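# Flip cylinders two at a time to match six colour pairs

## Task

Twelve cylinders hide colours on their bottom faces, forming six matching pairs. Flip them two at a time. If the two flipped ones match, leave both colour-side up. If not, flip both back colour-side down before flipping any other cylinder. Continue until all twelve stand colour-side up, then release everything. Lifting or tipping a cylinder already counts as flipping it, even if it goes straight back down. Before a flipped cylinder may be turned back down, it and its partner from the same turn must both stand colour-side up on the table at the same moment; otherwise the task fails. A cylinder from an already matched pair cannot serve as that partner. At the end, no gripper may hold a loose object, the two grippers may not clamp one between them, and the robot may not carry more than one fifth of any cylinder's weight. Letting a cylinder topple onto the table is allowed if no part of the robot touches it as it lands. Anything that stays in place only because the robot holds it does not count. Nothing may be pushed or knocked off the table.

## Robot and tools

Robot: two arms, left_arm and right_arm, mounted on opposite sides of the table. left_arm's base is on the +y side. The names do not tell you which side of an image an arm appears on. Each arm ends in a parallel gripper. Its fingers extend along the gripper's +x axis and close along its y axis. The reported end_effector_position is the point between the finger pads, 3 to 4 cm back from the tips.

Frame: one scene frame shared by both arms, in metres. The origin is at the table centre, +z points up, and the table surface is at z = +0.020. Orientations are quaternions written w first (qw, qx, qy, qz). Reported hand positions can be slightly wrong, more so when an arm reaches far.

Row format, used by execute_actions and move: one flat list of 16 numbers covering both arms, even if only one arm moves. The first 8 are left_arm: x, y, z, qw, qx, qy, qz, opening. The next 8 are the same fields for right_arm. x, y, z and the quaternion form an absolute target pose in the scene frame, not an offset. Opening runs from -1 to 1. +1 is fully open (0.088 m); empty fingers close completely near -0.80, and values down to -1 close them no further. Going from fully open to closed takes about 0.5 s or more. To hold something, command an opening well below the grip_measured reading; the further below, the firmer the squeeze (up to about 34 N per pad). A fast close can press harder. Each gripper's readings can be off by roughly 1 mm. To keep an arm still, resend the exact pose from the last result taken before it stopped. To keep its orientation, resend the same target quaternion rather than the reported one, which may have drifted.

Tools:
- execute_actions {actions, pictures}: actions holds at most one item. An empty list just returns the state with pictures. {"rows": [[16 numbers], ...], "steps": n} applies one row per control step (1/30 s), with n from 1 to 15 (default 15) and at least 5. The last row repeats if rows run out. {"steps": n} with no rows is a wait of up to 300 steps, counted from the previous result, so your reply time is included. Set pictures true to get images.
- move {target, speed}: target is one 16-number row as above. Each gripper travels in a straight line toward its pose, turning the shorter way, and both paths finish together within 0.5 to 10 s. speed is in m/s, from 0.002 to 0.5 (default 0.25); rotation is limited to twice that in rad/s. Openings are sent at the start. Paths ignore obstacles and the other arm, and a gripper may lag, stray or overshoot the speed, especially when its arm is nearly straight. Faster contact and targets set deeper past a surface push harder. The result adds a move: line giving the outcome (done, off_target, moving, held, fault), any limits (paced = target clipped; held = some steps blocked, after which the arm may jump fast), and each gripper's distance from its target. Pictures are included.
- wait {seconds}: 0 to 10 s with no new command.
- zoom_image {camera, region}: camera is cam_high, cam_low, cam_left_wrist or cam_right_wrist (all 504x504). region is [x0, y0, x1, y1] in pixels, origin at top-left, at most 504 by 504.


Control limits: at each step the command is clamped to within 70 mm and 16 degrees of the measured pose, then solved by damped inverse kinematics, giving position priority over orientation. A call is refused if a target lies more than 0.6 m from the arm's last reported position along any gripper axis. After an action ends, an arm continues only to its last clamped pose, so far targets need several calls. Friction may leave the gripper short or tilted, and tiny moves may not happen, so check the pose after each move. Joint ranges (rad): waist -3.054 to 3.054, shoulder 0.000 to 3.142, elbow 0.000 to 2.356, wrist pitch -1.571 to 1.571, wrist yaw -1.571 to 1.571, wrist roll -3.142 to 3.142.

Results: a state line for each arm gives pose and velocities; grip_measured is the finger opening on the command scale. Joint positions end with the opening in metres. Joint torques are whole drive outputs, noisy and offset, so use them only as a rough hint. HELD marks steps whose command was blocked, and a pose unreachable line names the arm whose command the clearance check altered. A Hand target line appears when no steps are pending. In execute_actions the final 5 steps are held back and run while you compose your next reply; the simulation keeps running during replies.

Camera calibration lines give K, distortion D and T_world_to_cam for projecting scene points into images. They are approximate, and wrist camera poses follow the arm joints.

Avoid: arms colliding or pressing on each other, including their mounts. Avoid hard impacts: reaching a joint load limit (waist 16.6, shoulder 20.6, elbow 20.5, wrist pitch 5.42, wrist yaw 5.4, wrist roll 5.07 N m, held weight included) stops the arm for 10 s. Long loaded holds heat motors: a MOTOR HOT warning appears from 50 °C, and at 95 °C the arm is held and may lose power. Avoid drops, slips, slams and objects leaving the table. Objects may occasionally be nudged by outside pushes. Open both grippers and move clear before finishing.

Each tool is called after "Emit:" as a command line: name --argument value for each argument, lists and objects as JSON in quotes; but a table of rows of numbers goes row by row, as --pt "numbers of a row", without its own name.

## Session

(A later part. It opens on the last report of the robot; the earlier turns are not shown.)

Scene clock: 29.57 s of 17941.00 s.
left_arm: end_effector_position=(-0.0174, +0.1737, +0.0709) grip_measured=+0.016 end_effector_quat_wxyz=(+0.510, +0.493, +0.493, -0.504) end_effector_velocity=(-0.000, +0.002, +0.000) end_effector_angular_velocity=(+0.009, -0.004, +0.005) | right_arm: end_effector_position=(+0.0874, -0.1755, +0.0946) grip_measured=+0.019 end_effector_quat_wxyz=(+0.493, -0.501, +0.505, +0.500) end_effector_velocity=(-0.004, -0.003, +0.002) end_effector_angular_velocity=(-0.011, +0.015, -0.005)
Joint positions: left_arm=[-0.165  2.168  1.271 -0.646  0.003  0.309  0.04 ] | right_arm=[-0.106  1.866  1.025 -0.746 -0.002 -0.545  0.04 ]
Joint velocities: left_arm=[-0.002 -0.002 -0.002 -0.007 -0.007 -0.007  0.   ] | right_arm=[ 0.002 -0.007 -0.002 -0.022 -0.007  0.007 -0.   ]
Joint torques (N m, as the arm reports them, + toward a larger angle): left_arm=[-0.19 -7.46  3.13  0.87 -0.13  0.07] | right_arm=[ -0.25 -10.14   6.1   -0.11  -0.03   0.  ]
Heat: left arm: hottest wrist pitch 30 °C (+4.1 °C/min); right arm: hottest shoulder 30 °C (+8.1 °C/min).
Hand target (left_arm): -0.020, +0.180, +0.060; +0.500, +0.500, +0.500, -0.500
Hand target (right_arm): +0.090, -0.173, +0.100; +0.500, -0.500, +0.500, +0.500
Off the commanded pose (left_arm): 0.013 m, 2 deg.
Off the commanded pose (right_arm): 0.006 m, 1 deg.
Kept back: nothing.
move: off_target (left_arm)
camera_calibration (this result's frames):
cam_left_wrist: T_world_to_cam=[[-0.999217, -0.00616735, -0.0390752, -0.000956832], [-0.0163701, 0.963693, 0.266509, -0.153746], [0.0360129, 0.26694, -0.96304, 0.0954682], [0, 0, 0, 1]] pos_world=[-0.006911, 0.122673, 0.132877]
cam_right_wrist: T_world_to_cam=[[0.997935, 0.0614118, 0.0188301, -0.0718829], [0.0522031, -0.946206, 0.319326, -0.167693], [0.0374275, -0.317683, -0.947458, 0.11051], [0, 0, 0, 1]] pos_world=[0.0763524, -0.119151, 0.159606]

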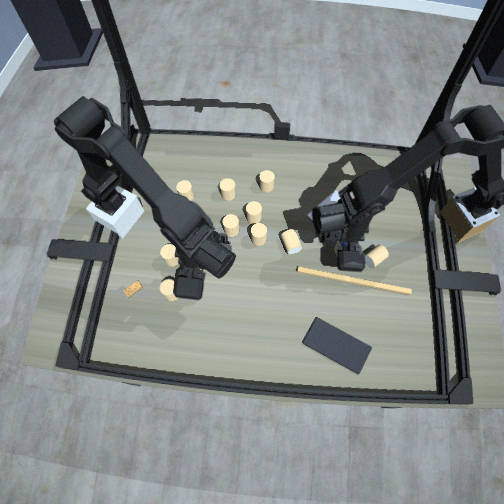

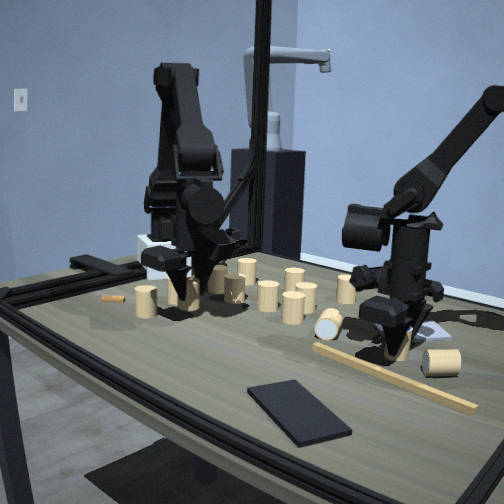

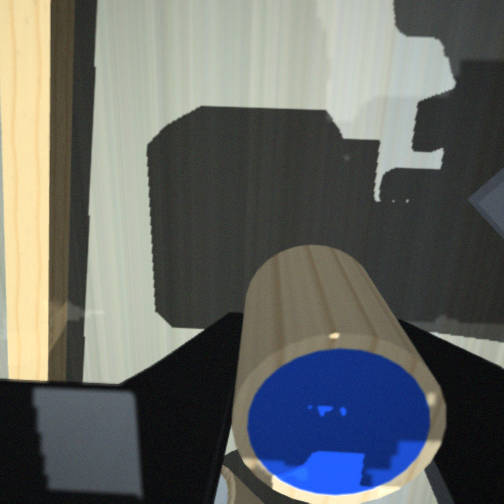

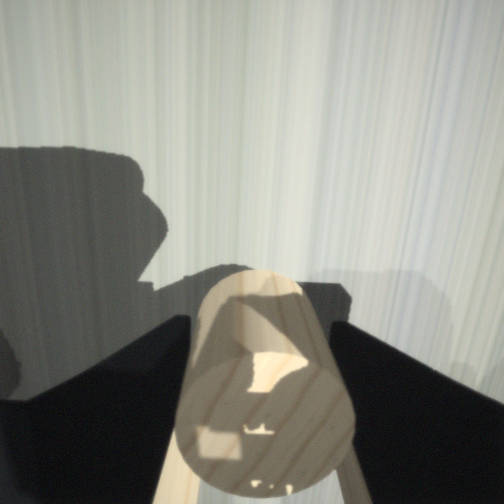

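Emit:
execute_actions --actions '[{"rows":[[-0.018,0.176,0.072,0.5,0.5,0.5,-0.5,0.6,0.09,-0.173,0.15,0.5,-0.5,0.5,0.5,-0.3]],"steps":12}]'

Emit:
move --target '[-0.018,0.176,0.15,0.5,0.5,0.5,-0.5,0.6,0.09,-0.173,0.17,0.5,-0.5,0.5,0.5,-0.3]'

Emit:
move --target '[-0.003,0.09,0.291,0.707,0,0,-0.707,1,0,-0.03,0.28,0.5,0.5,0.5,0.5,-0.3]' --speed 0.5

Emit:
move --target '[-0.006,0.02,0.291,0.707,0,0,-0.707,1,0,-0.03,0.28,0.5,0.5,0.5,0.5,-0.3]' --speed 0.15

Scene clock: 30.17 s of 17941.00 s.
left_arm: end_effector_position=(-0.0188, +0.1783, +0.0719) grip_measured=+0.491 end_effector_quat_wxyz=(+0.501, +0.498, +0.501, -0.500) end_effector_velocity=(-0.001, +0.005, +0.007) end_effector_angular_velocity=(+0.046, +0.007, +0.005) | right_arm: end_effector_position=(+0.0899, -0.1713, +0.1404) grip_measured=+0.019 end_effector_quat_wxyz=(+0.501, -0.500, +0.497, +0.502) end_effector_velocity=(+0.006, +0.015, +0.113) end_effector_angular_velocity=(+0.085, -0.025, +0.020)
Joint positions: left_arm=[-0.165  2.168  1.277 -0.678  0.003  0.31   0.063] | right_arm=[-0.106  1.778  1.119 -0.906 -0.002 -0.545  0.04 ]
Joint velocities: left_arm=[-0.002 -0.002  0.032 -0.081 -0.007 -0.007  0.05 ] | right_arm=[-0.002 -0.188  0.256 -0.359 -0.022 -0.022 -0.   ]
Joint torques (N m, as the arm reports them, + toward a larger angle): left_arm=[-0.18 -9.28  5.67  0.22 -0.08  0.11] | right_arm=[-0.23 -8.07  5.21 -0.29 -0.03  0.01]
Heat: left arm: hottest wrist pitch 30 °C (+4.0 °C/min); right arm: hottest shoulder 30 °C (+8.0 °C/min).
Steps of this call (steps 1 to 11: nothing new was sent; steps 12 to 18: the first 7 steps of this action). Readings (end_effector_position):
12: left_arm (-0.0174, +0.1738, +0.0710) | right_arm (+0.0865, -0.1770, +0.1003)
13: left_arm (-0.0175, +0.1741, +0.0714) | right_arm (+0.0846, -0.1801, +0.1064)
15: left_arm (-0.0184, +0.1770, +0.0717) | right_arm (+0.0861, -0.1776, +0.1222)
18: the state above

Scene clock: 31.57 s of 17941.00 s.
left_arm: end_effector_position=(-0.0192, +0.1794, +0.1437) grip_measured=+0.600 end_effector_quat_wxyz=(+0.495, +0.501, +0.507, -0.497) end_effector_velocity=(+0.002, +0.007, +0.005) end_effector_angular_velocity=(+0.037, -0.011, -0.005) | right_arm: end_effector_position=(+0.0881, -0.1743, +0.1647) grip_measured=+0.019 end_effector_quat_wxyz=(+0.494, -0.501, +0.505, +0.500) end_effector_velocity=(-0.002, -0.003, +0.003) end_effector_angular_velocity=(-0.006, +0.013, +0.019)
Joint positions: left_arm=[-0.165  2.042  1.403 -0.95   0.003  0.31   0.068] | right_arm=[-0.106  1.749  1.187 -1.025 -0.002 -0.545  0.04 ]
Joint velocities: left_arm=[ 0.002 -0.002  0.017 -0.051 -0.022  0.007  0.   ] | right_arm=[-0.002 -0.007  0.002 -0.022 -0.007 -0.022 -0.   ]
Joint torques (N m, as the arm reports them, + toward a larger angle): left_arm=[  0.   -11.39   6.17   0.17  -0.12   0.12] | right_arm=[-0.25 -9.74  6.87 -0.13 -0.03  0.  ]
Heat: left arm: hottest wrist pitch 30 °C (+3.8 °C/min); right arm: hottest shoulder 30 °C (+7.6 °C/min).
Hand target (left_arm): -0.018, +0.176, +0.150; +0.500, +0.500, +0.500, -0.500
Hand target (right_arm): +0.090, -0.173, +0.170; +0.500, -0.500, +0.500, +0.500
Off your previous action's commanded pose (left_arm): 0.002 m, 0 deg at its last step (step 5 of this call).
Off your previous action's commanded pose (right_arm): 0.006 m, 1 deg at its last step (step 5 of this call).
Off the commanded pose (left_arm): 0.007 m, 1 deg.
Off the commanded pose (right_arm): 0.006 m, 1 deg.
Kept back: nothing.
move: done
camera_calibration (this result's frames):
cam_left_wrist: T_world_to_cam=[[-0.999674, -0.00359776, -0.0252611, -0.00235361], [-0.0112353, 0.950935, 0.309188, -0.18249], [0.0229093, 0.309371, -0.950666, 0.154432], [0, 0, 0, 1]] pos_world=[-0.0079411, 0.125751, 0.203177]
cam_right_wrist: T_world_to_cam=[[0.997927, 0.0613994, 0.0192632, -0.0740228], [0.0520774, -0.946415, 0.318728, -0.188983], [0.0378007, -0.317064, -0.94765, 0.177391], [0, 0, 0, 1]] pos_world=[0.0770056, -0.118067, 0.229765]

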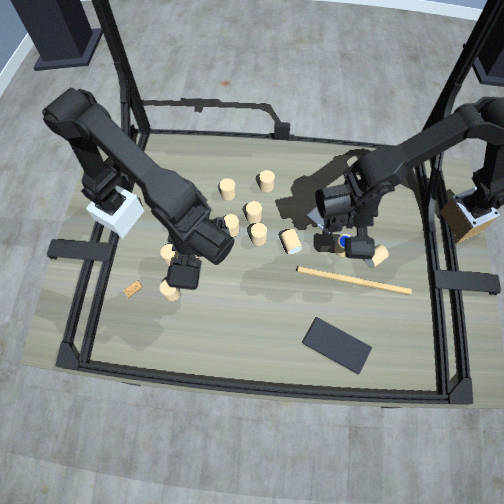

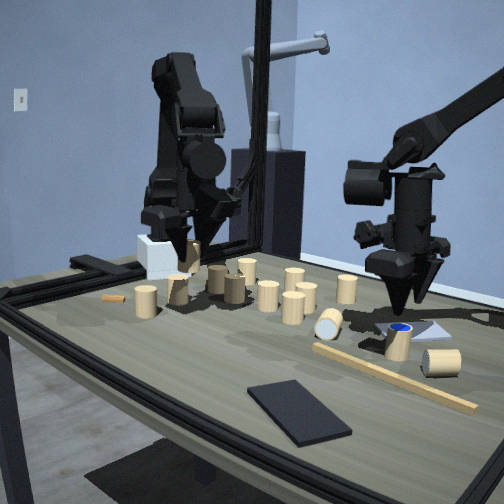

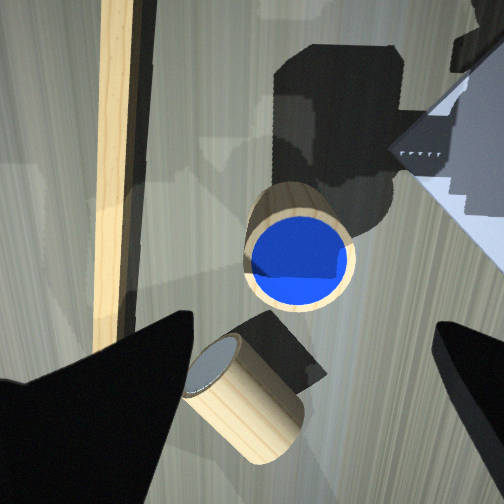

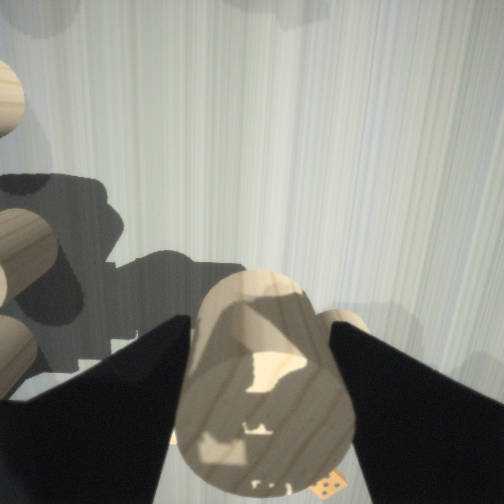

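Scene clock: 34.37 s of 17941.00 s.
left_arm: end_effector_position=(-0.0018, +0.0910, +0.3030) grip_measured=+1.000 end_effector_quat_wxyz=(+0.705, +0.000, -0.013, -0.709) end_effector_velocity=(-0.000, -0.000, +0.003) end_effector_angular_velocity=(-0.015, +0.015, +0.004) | right_arm: end_effector_position=(+0.0015, -0.0287, +0.2846) grip_measured=+0.019 end_effector_quat_wxyz=(+0.504, +0.501, +0.490, +0.505) end_effector_velocity=(-0.002, +0.001, -0.004) end_effector_angular_velocity=(-0.007, +0.009, +0.010)
Joint positions: left_arm=[-0.051  1.786  0.731  1.075  0.434  0.011  0.088] | right_arm=[ 0.175  1.586  0.524  1.074 -0.251  1.556  0.04 ]
Joint velocities: left_arm=[-0.002  0.002 -0.002  0.022 -0.007 -0.022 -0.   ] | right_arm=[ 0.002  0.012 -0.002  0.007 -0.007  0.007 -0.   ]
Joint torques (N m, as the arm reports them, + toward a larger angle): left_arm=[-0.16 -6.27  4.11  1.71  0.1  -0.17] | right_arm=[ 0.24 -5.95  4.54  1.65  0.04  0.11]
Heat: left arm: hottest shoulder 30 °C (+3.5 °C/min); right arm: hottest shoulder 30 °C (+7.0 °C/min).
Hand target (left_arm): -0.003, +0.092, +0.293; +0.704, +0.003, -0.001, -0.710
Hand target (right_arm): +0.001, -0.029, +0.279; +0.505, +0.500, +0.495, +0.499
Off the commanded pose (left_arm): 0.012 m, 2 deg.
Off the commanded pose (right_arm): 0.005 m, 1 deg.
Kept back: nothing.
move: off_target (left_arm)
camera_calibration (this result's frames):
cam_left_wrist: T_world_to_cam=[[-0.999415, -0.0281753, -0.0194095, 0.0192051], [0.0108772, 0.276213, -0.961035, 0.298855], [0.0324386, -0.960683, -0.275744, 0.243976], [0, 0, 0, 1]] pos_world=[0.00802891, 0.152377, 0.354858]
cam_right_wrist: T_world_to_cam=[[0.0761147, -0.0195596, -0.996907, 0.289393], [-0.952495, -0.297115, -0.0668943, 0.0450795], [-0.294888, 0.954641, -0.0412452, 0.119435], [0, 0, 0, 1]] pos_world=[0.056131, -0.0949638, 0.296439]

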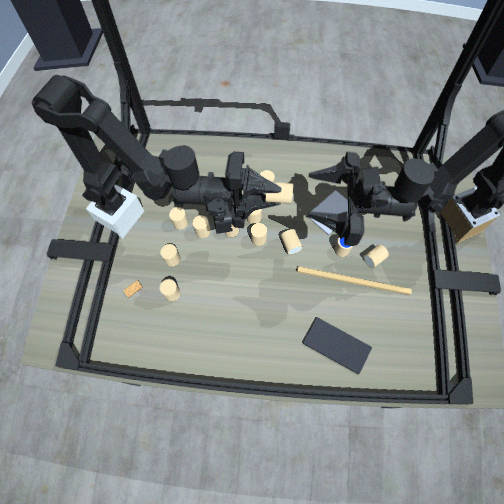

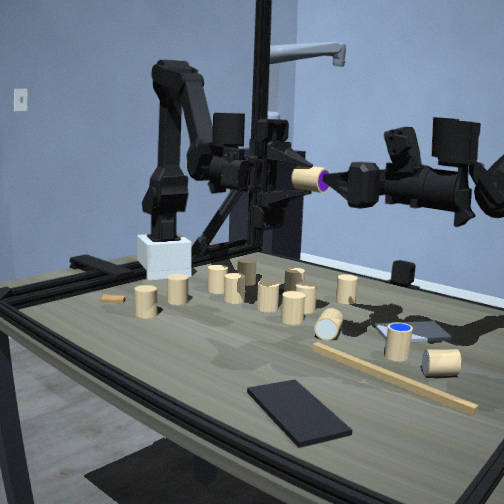

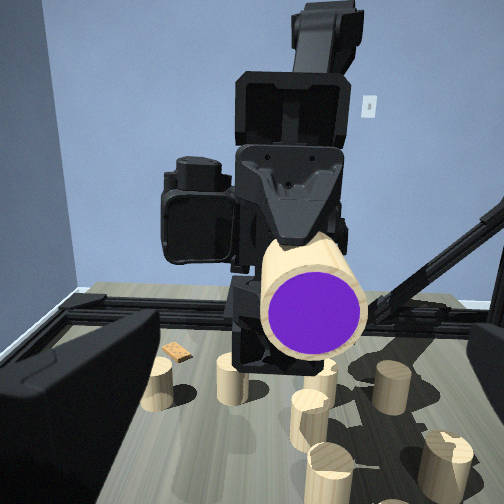

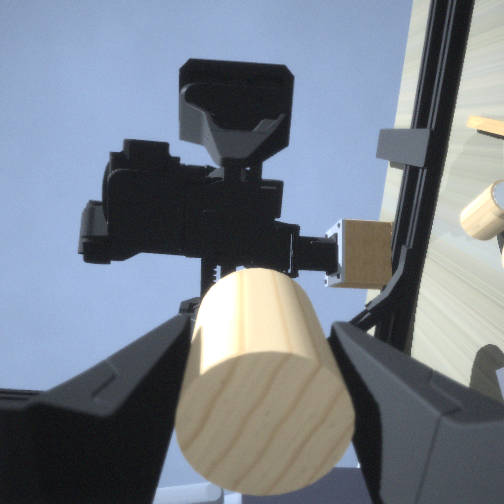

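Scene clock: 35.40 s of 17941.00 s.
left_arm: end_effector_position=(-0.0061, +0.0236, +0.2952) grip_measured=+1.000 end_effector_quat_wxyz=(+0.707, -0.001, -0.005, -0.707) end_effector_velocity=(+0.001, -0.002, +0.002) end_effector_angular_velocity=(-0.002, +0.007, +0.005) | right_arm: end_effector_position=(+0.0003, -0.0287, +0.2845) grip_measured=+0.019 end_effector_quat_wxyz=(+0.500, +0.501, +0.495, +0.504) end_effector_velocity=(-0.000, -0.000, -0.002) end_effector_angular_velocity=(-0.007, +0.009, -0.005)
Joint positions: left_arm=[-0.137  1.985  0.99   1.003  0.342  0.002  0.088] | right_arm=[ 0.175  1.586  0.523  1.074 -0.259  1.565  0.04 ]
Joint velocities: left_arm=[-0.002  0.002  0.012 -0.007 -0.007 -0.007 -0.   ] | right_arm=[ 0.002 -0.002 -0.002 -0.007  0.007  0.007  0.   ]
Joint torques (N m, as the arm reports them, + toward a larger angle): left_arm=[-0.12 -8.2   6.39  1.49 -0.11 -0.05] | right_arm=[-0.13 -6.62  4.56  1.42 -0.12  0.13]
Heat: left arm: hottest shoulder 30 °C (+3.4 °C/min); right arm: hottest shoulder 30 °C (+6.8 °C/min).
Hand target (left_arm): -0.006, +0.020, +0.291; +0.707, -0.000, -0.000, -0.707
Hand target (right_arm): -0.000, -0.030, +0.280; +0.500, +0.500, +0.500, +0.500
Off the commanded pose (left_arm): 0.006 m, 1 deg.
Off the commanded pose (right_arm): 0.005 m, 1 deg.
Kept back: nothing.
move: done
camera_calibration (this result's frames):
cam_left_wrist: T_world_to_cam=[[-0.999432, -0.0332636, -0.00543292, 0.00883934], [-0.00430788, 0.285942, -0.958237, 0.308922], [0.0334279, -0.957669, -0.285923, 0.180171], [0, 0, 0, 1]] pos_world=[0.00414236, 0.0845048, 0.347583]
cam_right_wrist: T_world_to_cam=[[0.0668492, -0.0189498, -0.997583, 0.289628], [-0.950642, -0.304837, -0.0579131, 0.0411135], [-0.303002, 0.952216, -0.0383925, 0.118251], [0, 0, 0, 1]] pos_world=[0.0555532, -0.0945796, 0.295849]

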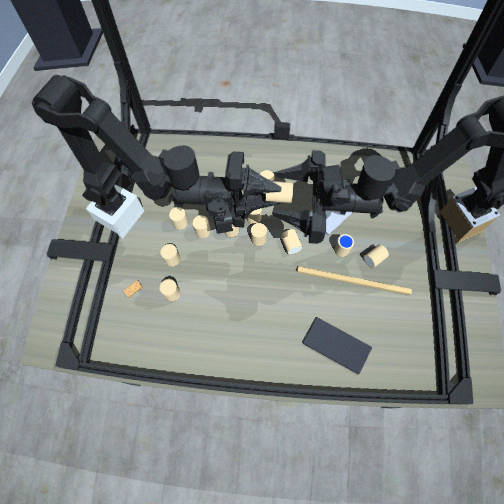

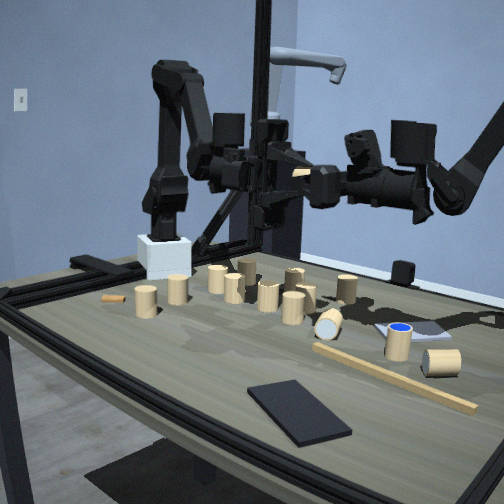

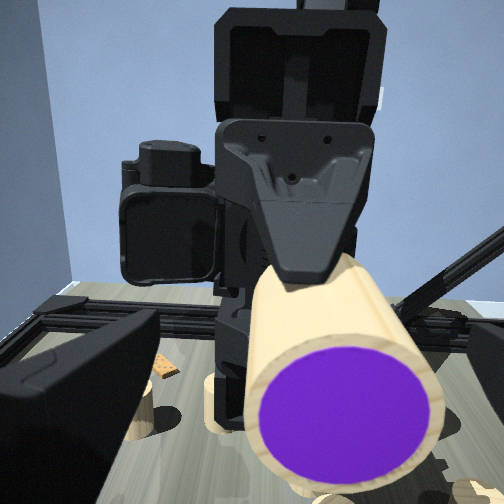

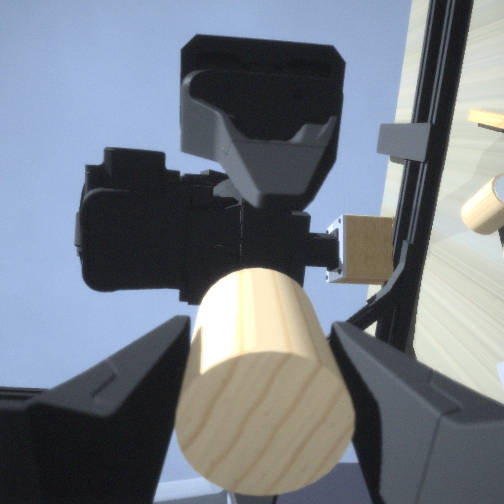

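Emit:
move --target '[-0.009,0.02,0.291,0.707,0,0,-0.707,-0.3,0,-0.03,0.28,0.5,0.5,0.5,0.5,-0.3]'

Emit:
execute_actions --actions '[{"rows":[[-0.009,0.02,0.291,0.707,0,0,-0.707,-0.3,0,-0.03,0.28,0.5,0.5,0.5,0.5,1]],"steps":12}]'

Emit:
move --target '[-0.009,0.07,0.291,0.707,0,0,-0.707,-0.3,0,-0.1,0.28,0.5,0.5,0.5,0.5,1]'

Emit:
move --target '[0.15,0.26,0.13,0.5,0.5,0.5,-0.5,-0.3,0,-0.1,0.28,0.5,0.5,0.5,0.5,1]' --speed 0.5

Emit:
move --target '[0.15,0.26,0.069,0.5,0.5,0.5,-0.5,-0.3,0,-0.1,0.28,0.5,0.5,0.5,0.5,1]' --speed 0.08

Scene clock: 36.47 s of 17941.00 s.
left_arm: end_effector_position=(-0.0079, +0.0228, +0.2949) grip_measured=+0.015 end_effector_quat_wxyz=(+0.707, -0.001, -0.004, -0.707) end_effector_velocity=(-0.000, +0.000, -0.001) end_effector_angular_velocity=(+0.007, +0.010, +0.005) | right_arm: end_effector_position=(+0.0007, -0.0290, +0.2841) grip_measured=+0.019 end_effector_quat_wxyz=(+0.500, +0.501, +0.495, +0.504) end_effector_velocity=(-0.002, -0.001, -0.012) end_effector_angular_velocity=(-0.045, +0.005, +0.010)
Joint positions: left_arm=[-0.142  1.986  0.991  1.003  0.336  0.002  0.04 ] | right_arm=[ 0.174  1.586  0.522  1.074 -0.26   1.565  0.04 ]
Joint velocities: left_arm=[-0.002 -0.002 -0.002 -0.007 -0.007 -0.007 -0.   ] | right_arm=[ 0.002  0.002 -0.007 -0.037 -0.007 -0.007 -0.   ]
Joint torques (N m, as the arm reports them, + toward a larger angle): left_arm=[-0.67 -8.63  6.37  1.56 -0.2  -0.07] | right_arm=[ 0.06 -6.61  4.74  1.41 -0.09  0.12]
Heat: left arm: hottest shoulder 30 °C (+3.3 °C/min); right arm: hottest shoulder 30 °C (+6.6 °C/min).
Hand target (left_arm): -0.009, +0.020, +0.291; +0.707, -0.000, +0.000, -0.707
Hand target (right_arm): -0.000, -0.030, +0.280; +0.500, +0.500, +0.500, +0.500
Off the commanded pose (left_arm): 0.005 m, 1 deg.
Off the commanded pose (right_arm): 0.004 m, 1 deg.
Kept back: nothing.
move: done
camera_calibration (this result's frames):
cam_left_wrist: T_world_to_cam=[[-0.999423, -0.0336381, -0.0047767, 0.00684957], [-0.00506785, 0.286614, -0.958033, 0.308747], [0.0335955, -0.957455, -0.286619, 0.179498], [0, 0, 0, 1]] pos_world=[0.00237999, 0.0836, 0.34727]
cam_right_wrist: T_world_to_cam=[[0.0665585, -0.0200812, -0.99758, 0.289123], [-0.950775, -0.304538, -0.0573053, 0.0412028], [-0.30265, 0.952289, -0.0393623, 0.118922], [0, 0, 0, 1]] pos_world=[0.0559226, -0.0948939, 0.295466]

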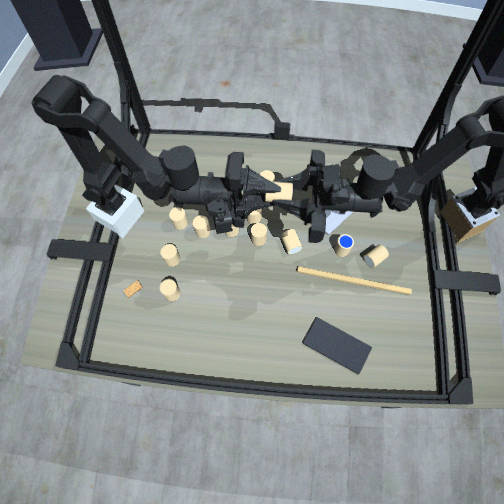

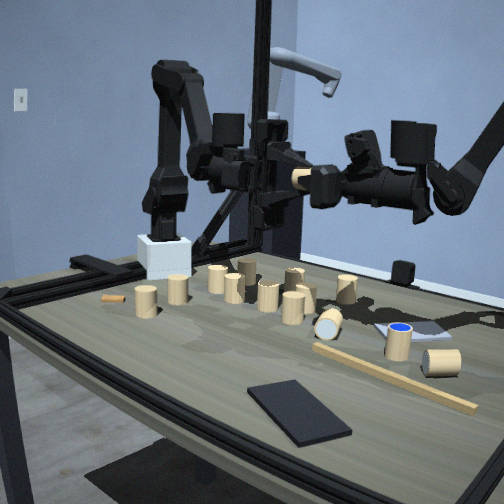

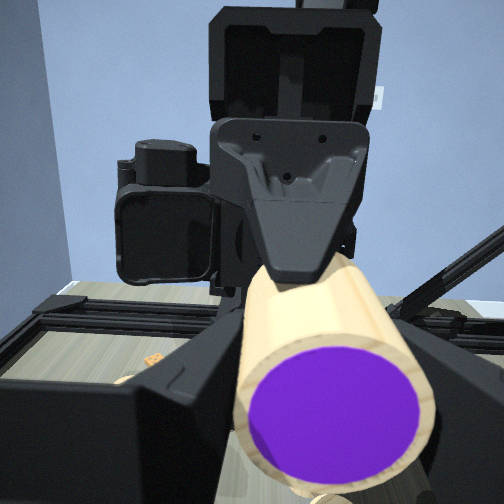

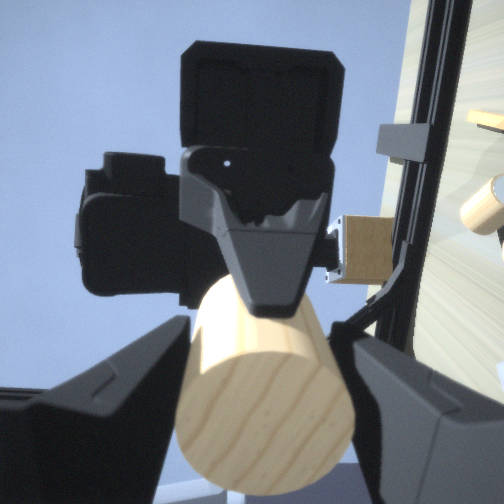

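Scene clock: 36.70 s of 17941.00 s.
left_arm: end_effector_position=(-0.0086, +0.0225, +0.2946) grip_measured=+0.015 end_effector_quat_wxyz=(+0.707, -0.001, -0.004, -0.707) end_effector_velocity=(-0.003, -0.000, -0.004) end_effector_angular_velocity=(+0.021, -0.000, +0.000) | right_arm: end_effector_position=(+0.0007, -0.0290, +0.2842) grip_measured=+0.526 end_effector_quat_wxyz=(+0.500, +0.501, +0.495, +0.504) end_effector_velocity=(+0.002, -0.001, -0.003) end_effector_angular_velocity=(-0.012, +0.010, +0.000)
Joint positions: left_arm=[-0.144  1.986  0.991  1.001  0.335  0.002  0.04 ] | right_arm=[ 0.174  1.586  0.522  1.074 -0.26   1.565  0.065]
Joint velocities: left_arm=[-0.007 -0.002 -0.002 -0.022 -0.007  0.007 -0.   ] | right_arm=[-0.007  0.002 -0.002 -0.007 -0.007  0.007  0.175]
Joint torques (N m, as the arm reports them, + toward a larger angle): left_arm=[-0.38 -8.68  6.11  1.65 -0.07 -0.08] | right_arm=[ 0.03 -6.6   4.75  1.4  -0.09  0.12]
Heat: left arm: hottest shoulder 30 °C (+3.3 °C/min); right arm: hottest shoulder 30 °C (+6.5 °C/min).
Steps of this call (steps 1 to 7: the first 7 steps of this action). Readings (end_effector_position):
1: left_arm (-0.0079, +0.0228, +0.2949) | right_arm (+0.0007, -0.0290, +0.2841)
2: left_arm (-0.0078, +0.0228, +0.2948) | right_arm (+0.0007, -0.0290, +0.2841)
4: left_arm (-0.0080, +0.0227, +0.2947) | right_arm (+0.0007, -0.0290, +0.2842)
7: the state above

Scene clock: 38.20 s of 17941.00 s.
left_arm: end_effector_position=(-0.0087, +0.0666, +0.2884) grip_measured=+0.015 end_effector_quat_wxyz=(+0.707, +0.002, +0.002, -0.707) end_effector_velocity=(-0.005, +0.001, +0.002) end_effector_angular_velocity=(-0.007, -0.010, -0.015) | right_arm: end_effector_position=(+0.0004, -0.0972, +0.2826) grip_measured=+1.000 end_effector_quat_wxyz=(+0.500, +0.500, +0.497, +0.503) end_effector_velocity=(-0.002, -0.004, -0.002) end_effector_angular_velocity=(-0.012, -0.003, +0.015)
Joint positions: left_arm=[-0.102  1.876  0.802  1.068  0.378  0.002  0.04 ] | right_arm=[ 0.085  1.302  0.288  1.021 -0.351  1.567  0.088]
Joint velocities: left_arm=[-0.007 -0.007 -0.007  0.007  0.007  0.007 -0.   ] | right_arm=[-0.007 -0.022 -0.012 -0.022 -0.022 -0.007  0.   ]
Joint torques (N m, as the arm reports them, + toward a larger angle): left_arm=[  0.47 -10.55   4.03   1.84   0.19  -0.04] | right_arm=[-0.35 -5.68  4.57  1.17 -0.12  0.12]
Heat: left arm: hottest shoulder 30 °C (+3.1 °C/min); right arm: hottest shoulder 30 °C (+6.3 °C/min).
Hand target (left_arm): -0.009, +0.070, +0.291; +0.707, +0.000, -0.000, -0.707
Hand target (right_arm): +0.000, -0.100, +0.280; +0.500, +0.500, +0.500, +0.500
Off your previous action's commanded pose (left_arm): 0.004 m, 0 deg at its last step (step 5 of this call).
Off your previous action's commanded pose (right_arm): 0.004 m, 1 deg at its last step (step 5 of this call).
Off the commanded pose (left_arm): 0.004 m, 0 deg.
Off the commanded pose (right_arm): 0.004 m, 1 deg.
Kept back: nothing.
move: done
camera_calibration (this result's frames):
cam_left_wrist: T_world_to_cam=[[-0.999448, -0.0332223, -0.000447865, 0.00616435], [-0.00950902, 0.29893, -0.954228, 0.287988], [0.0318355, -0.953696, -0.299081, 0.22296], [0, 0, 0, 1]] pos_world=[0.0018014, 0.126752, 0.341492]
cam_right_wrist: T_world_to_cam=[[0.0647762, -0.0234749, -0.997624, 0.285967], [-0.950408, -0.306193, -0.0545055, 0.0191289], [-0.304186, 0.95168, -0.0421447, 0.184473], [0, 0, 0, 1]] pos_world=[0.0557704, -0.162989, 0.294105]

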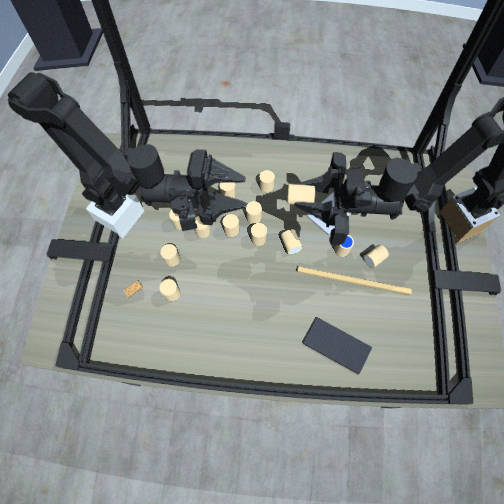

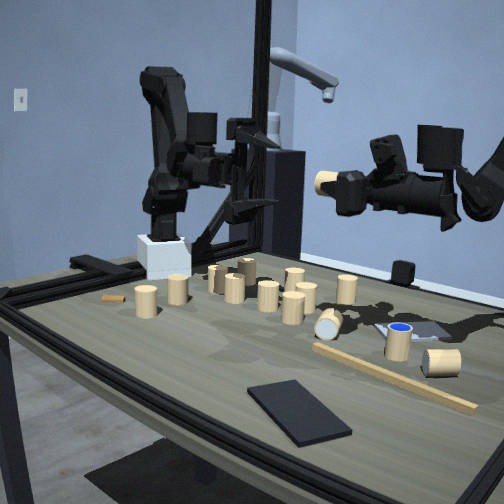

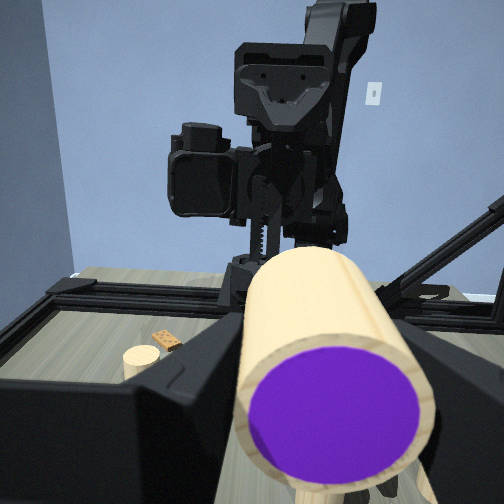

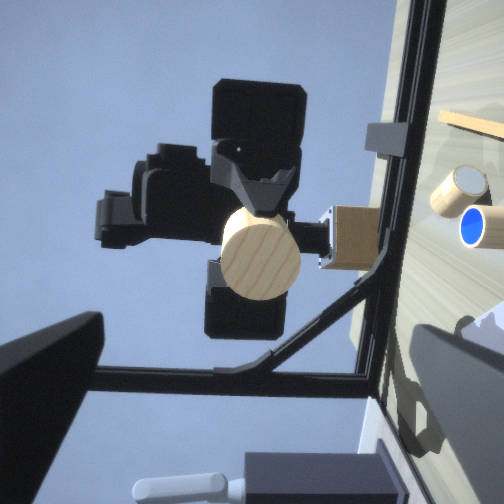

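Scene clock: 40.37 s of 17941.00 s.
left_arm: end_effector_position=(+0.1500, +0.2583, +0.1315) grip_measured=+0.015 end_effector_quat_wxyz=(+0.507, +0.495, +0.499, -0.500) end_effector_velocity=(-0.005, +0.002, -0.002) end_effector_angular_velocity=(+0.031, +0.021, -0.015) | right_arm: end_effector_position=(+0.0003, -0.0976, +0.2826) grip_measured=+1.000 end_effector_quat_wxyz=(+0.500, +0.500, +0.497, +0.503) end_effector_velocity=(-0.000, -0.001, -0.002) end_effector_angular_velocity=(-0.007, +0.010, +0.005)
Joint positions: left_arm=[ 0.329  2.121  1.474 -0.913  0.007  0.798  0.04 ] | right_arm=[ 0.084  1.3    0.287  1.021 -0.352  1.567  0.088]
Joint velocities: left_arm=[-0.007  0.012  0.012 -0.037 -0.007  0.007 -0.   ] | right_arm=[-0.002 -0.002 -0.002 -0.007 -0.007  0.007  0.   ]
Joint torques (N m, as the arm reports them, + toward a larger angle): left_arm=[ 0.24 -8.9   5.85  0.12 -0.12  0.13] | right_arm=[-0.32 -5.67  4.57  1.16 -0.13  0.07]
Heat: left arm: hottest shoulder 31 °C (+4.5 °C/min); right arm: hottest shoulder 30 °C (+5.9 °C/min).
Hand target (left_arm): +0.152, +0.258, +0.128; +0.503, +0.497, +0.501, -0.499
Hand target (right_arm): -0.000, -0.100, +0.280; +0.500, +0.500, +0.500, +0.500
Off the commanded pose (left_arm): 0.002 m, 1 deg.
Off the commanded pose (right_arm): 0.004 m, 1 deg.
Kept back: nothing.
move: done
camera_calibration (this result's frames):
cam_left_wrist: T_world_to_cam=[[-0.999293, -0.0101733, -0.0361985, 0.169797], [-0.019956, 0.959422, 0.281266, -0.249028], [0.0318683, 0.28179, -0.958947, 0.121478], [0, 0, 0, 1]] pos_world=[0.160836, 0.206419, 0.19268]
cam_right_wrist: T_world_to_cam=[[0.0648014, -0.0234281, -0.997623, 0.285935], [-0.950174, -0.306918, -0.0545116, 0.0188106], [-0.304911, 0.951448, -0.0421495, 0.184714], [0, 0, 0, 1]] pos_world=[0.0556658, -0.163274, 0.294067]

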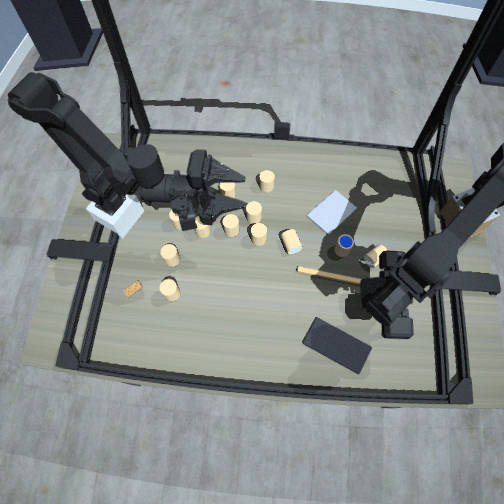

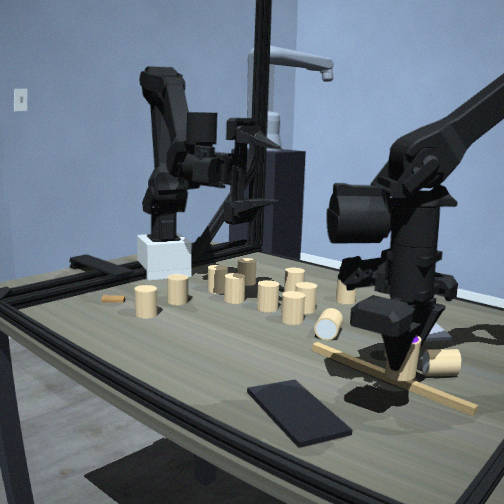

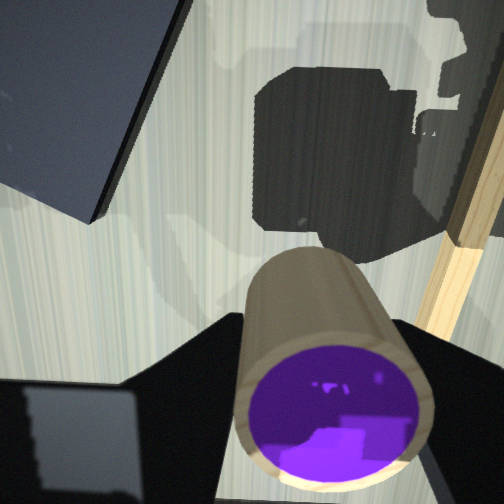

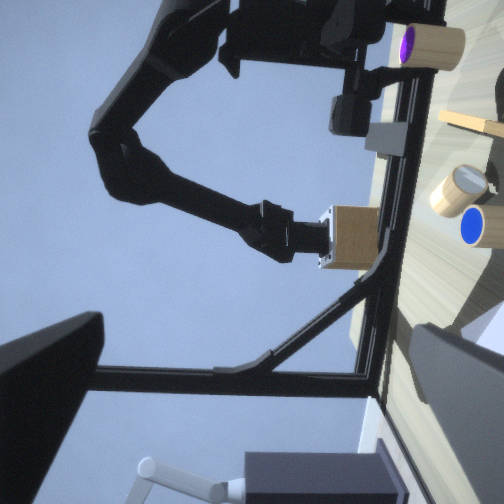

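Scene clock: 41.53 s of 17941.00 s.
left_arm: end_effector_position=(+0.1532, +0.2562, +0.0772) grip_measured=+0.015 end_effector_quat_wxyz=(+0.509, +0.498, +0.493, -0.500) end_effector_velocity=(-0.006, +0.005, -0.003) end_effector_angular_velocity=(+0.027, +0.018, -0.010) | right_arm: end_effector_position=(+0.0002, -0.0976, +0.2824) grip_measured=+1.000 end_effector_quat_wxyz=(+0.500, +0.500, +0.497, +0.503) end_effector_velocity=(-0.000, -0.001, -0.002) end_effector_angular_velocity=(-0.007, -0.019, +0.005)
Joint positions: left_arm=[ 0.329  2.224  1.401 -0.726  0.003  0.805  0.04 ] | right_arm=[ 0.084  1.3    0.286  1.021 -0.352  1.567  0.088]
Joint velocities: left_arm=[-0.002  0.002 -0.007 -0.022 -0.007  0.007 -0.   ] | right_arm=[-0.002 -0.002 -0.002 -0.007 -0.007 -0.022  0.   ]
Joint torques (N m, as the arm reports them, + toward a larger angle): left_arm=[-0.03 -8.85  3.85  0.52 -0.1   0.13] | right_arm=[-0.3  -5.64  4.53  1.17 -0.12  0.07]
Heat: left arm: hottest shoulder 31 °C (+4.3 °C/min); right arm: hottest shoulder 30 °C (+5.8 °C/min).
Hand target (left_arm): +0.150, +0.260, +0.069; +0.500, +0.500, +0.500, -0.500
Hand target (right_arm): -0.000, -0.100, +0.280; +0.500, +0.500, +0.500, +0.500
Off the commanded pose (left_arm): 0.010 m, 1 deg.
Off the commanded pose (right_arm): 0.003 m, 1 deg.
Kept back: nothing.
move: off_target (left_arm)
camera_calibration (this result's frames):
cam_left_wrist: T_world_to_cam=[[-0.998869, -0.00318785, -0.0474307, 0.170029], [-0.0162177, 0.960743, 0.276964, -0.232231], [0.0446859, 0.277421, -0.959709, 0.0690783], [0, 0, 0, 1]] pos_world=[0.162984, 0.204493, 0.138679]
cam_right_wrist: T_world_to_cam=[[0.0646702, -0.0237854, -0.997623, 0.285752], [-0.950181, -0.306937, -0.0542767, 0.0186932], [-0.304917, 0.951432, -0.0424501, 0.184844], [0, 0, 0, 1]] pos_world=[0.0556443, -0.163332, 0.293934]

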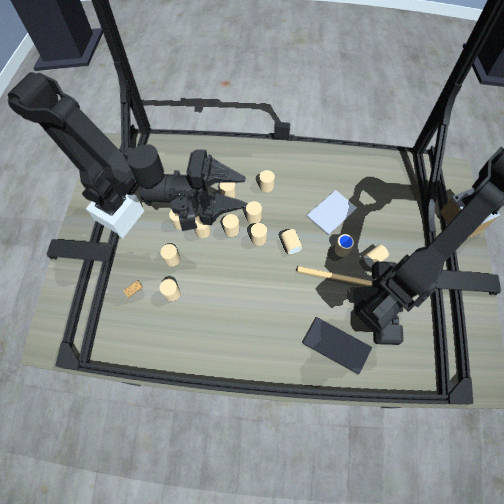

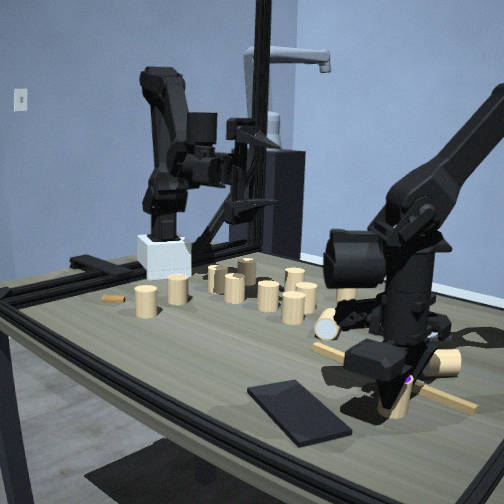

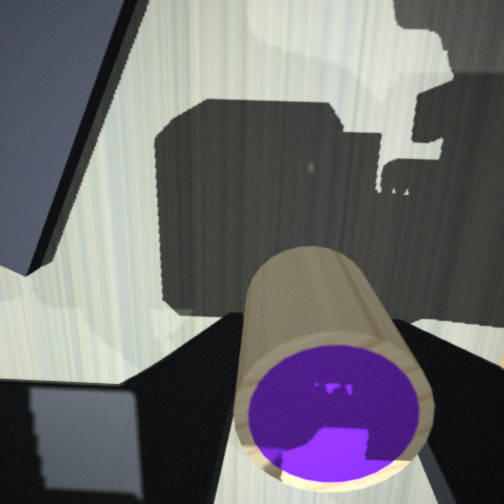

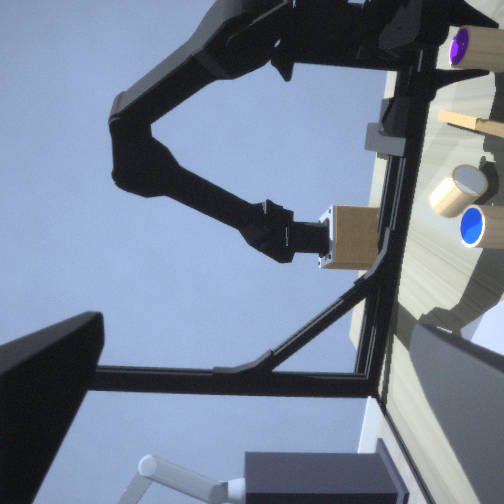

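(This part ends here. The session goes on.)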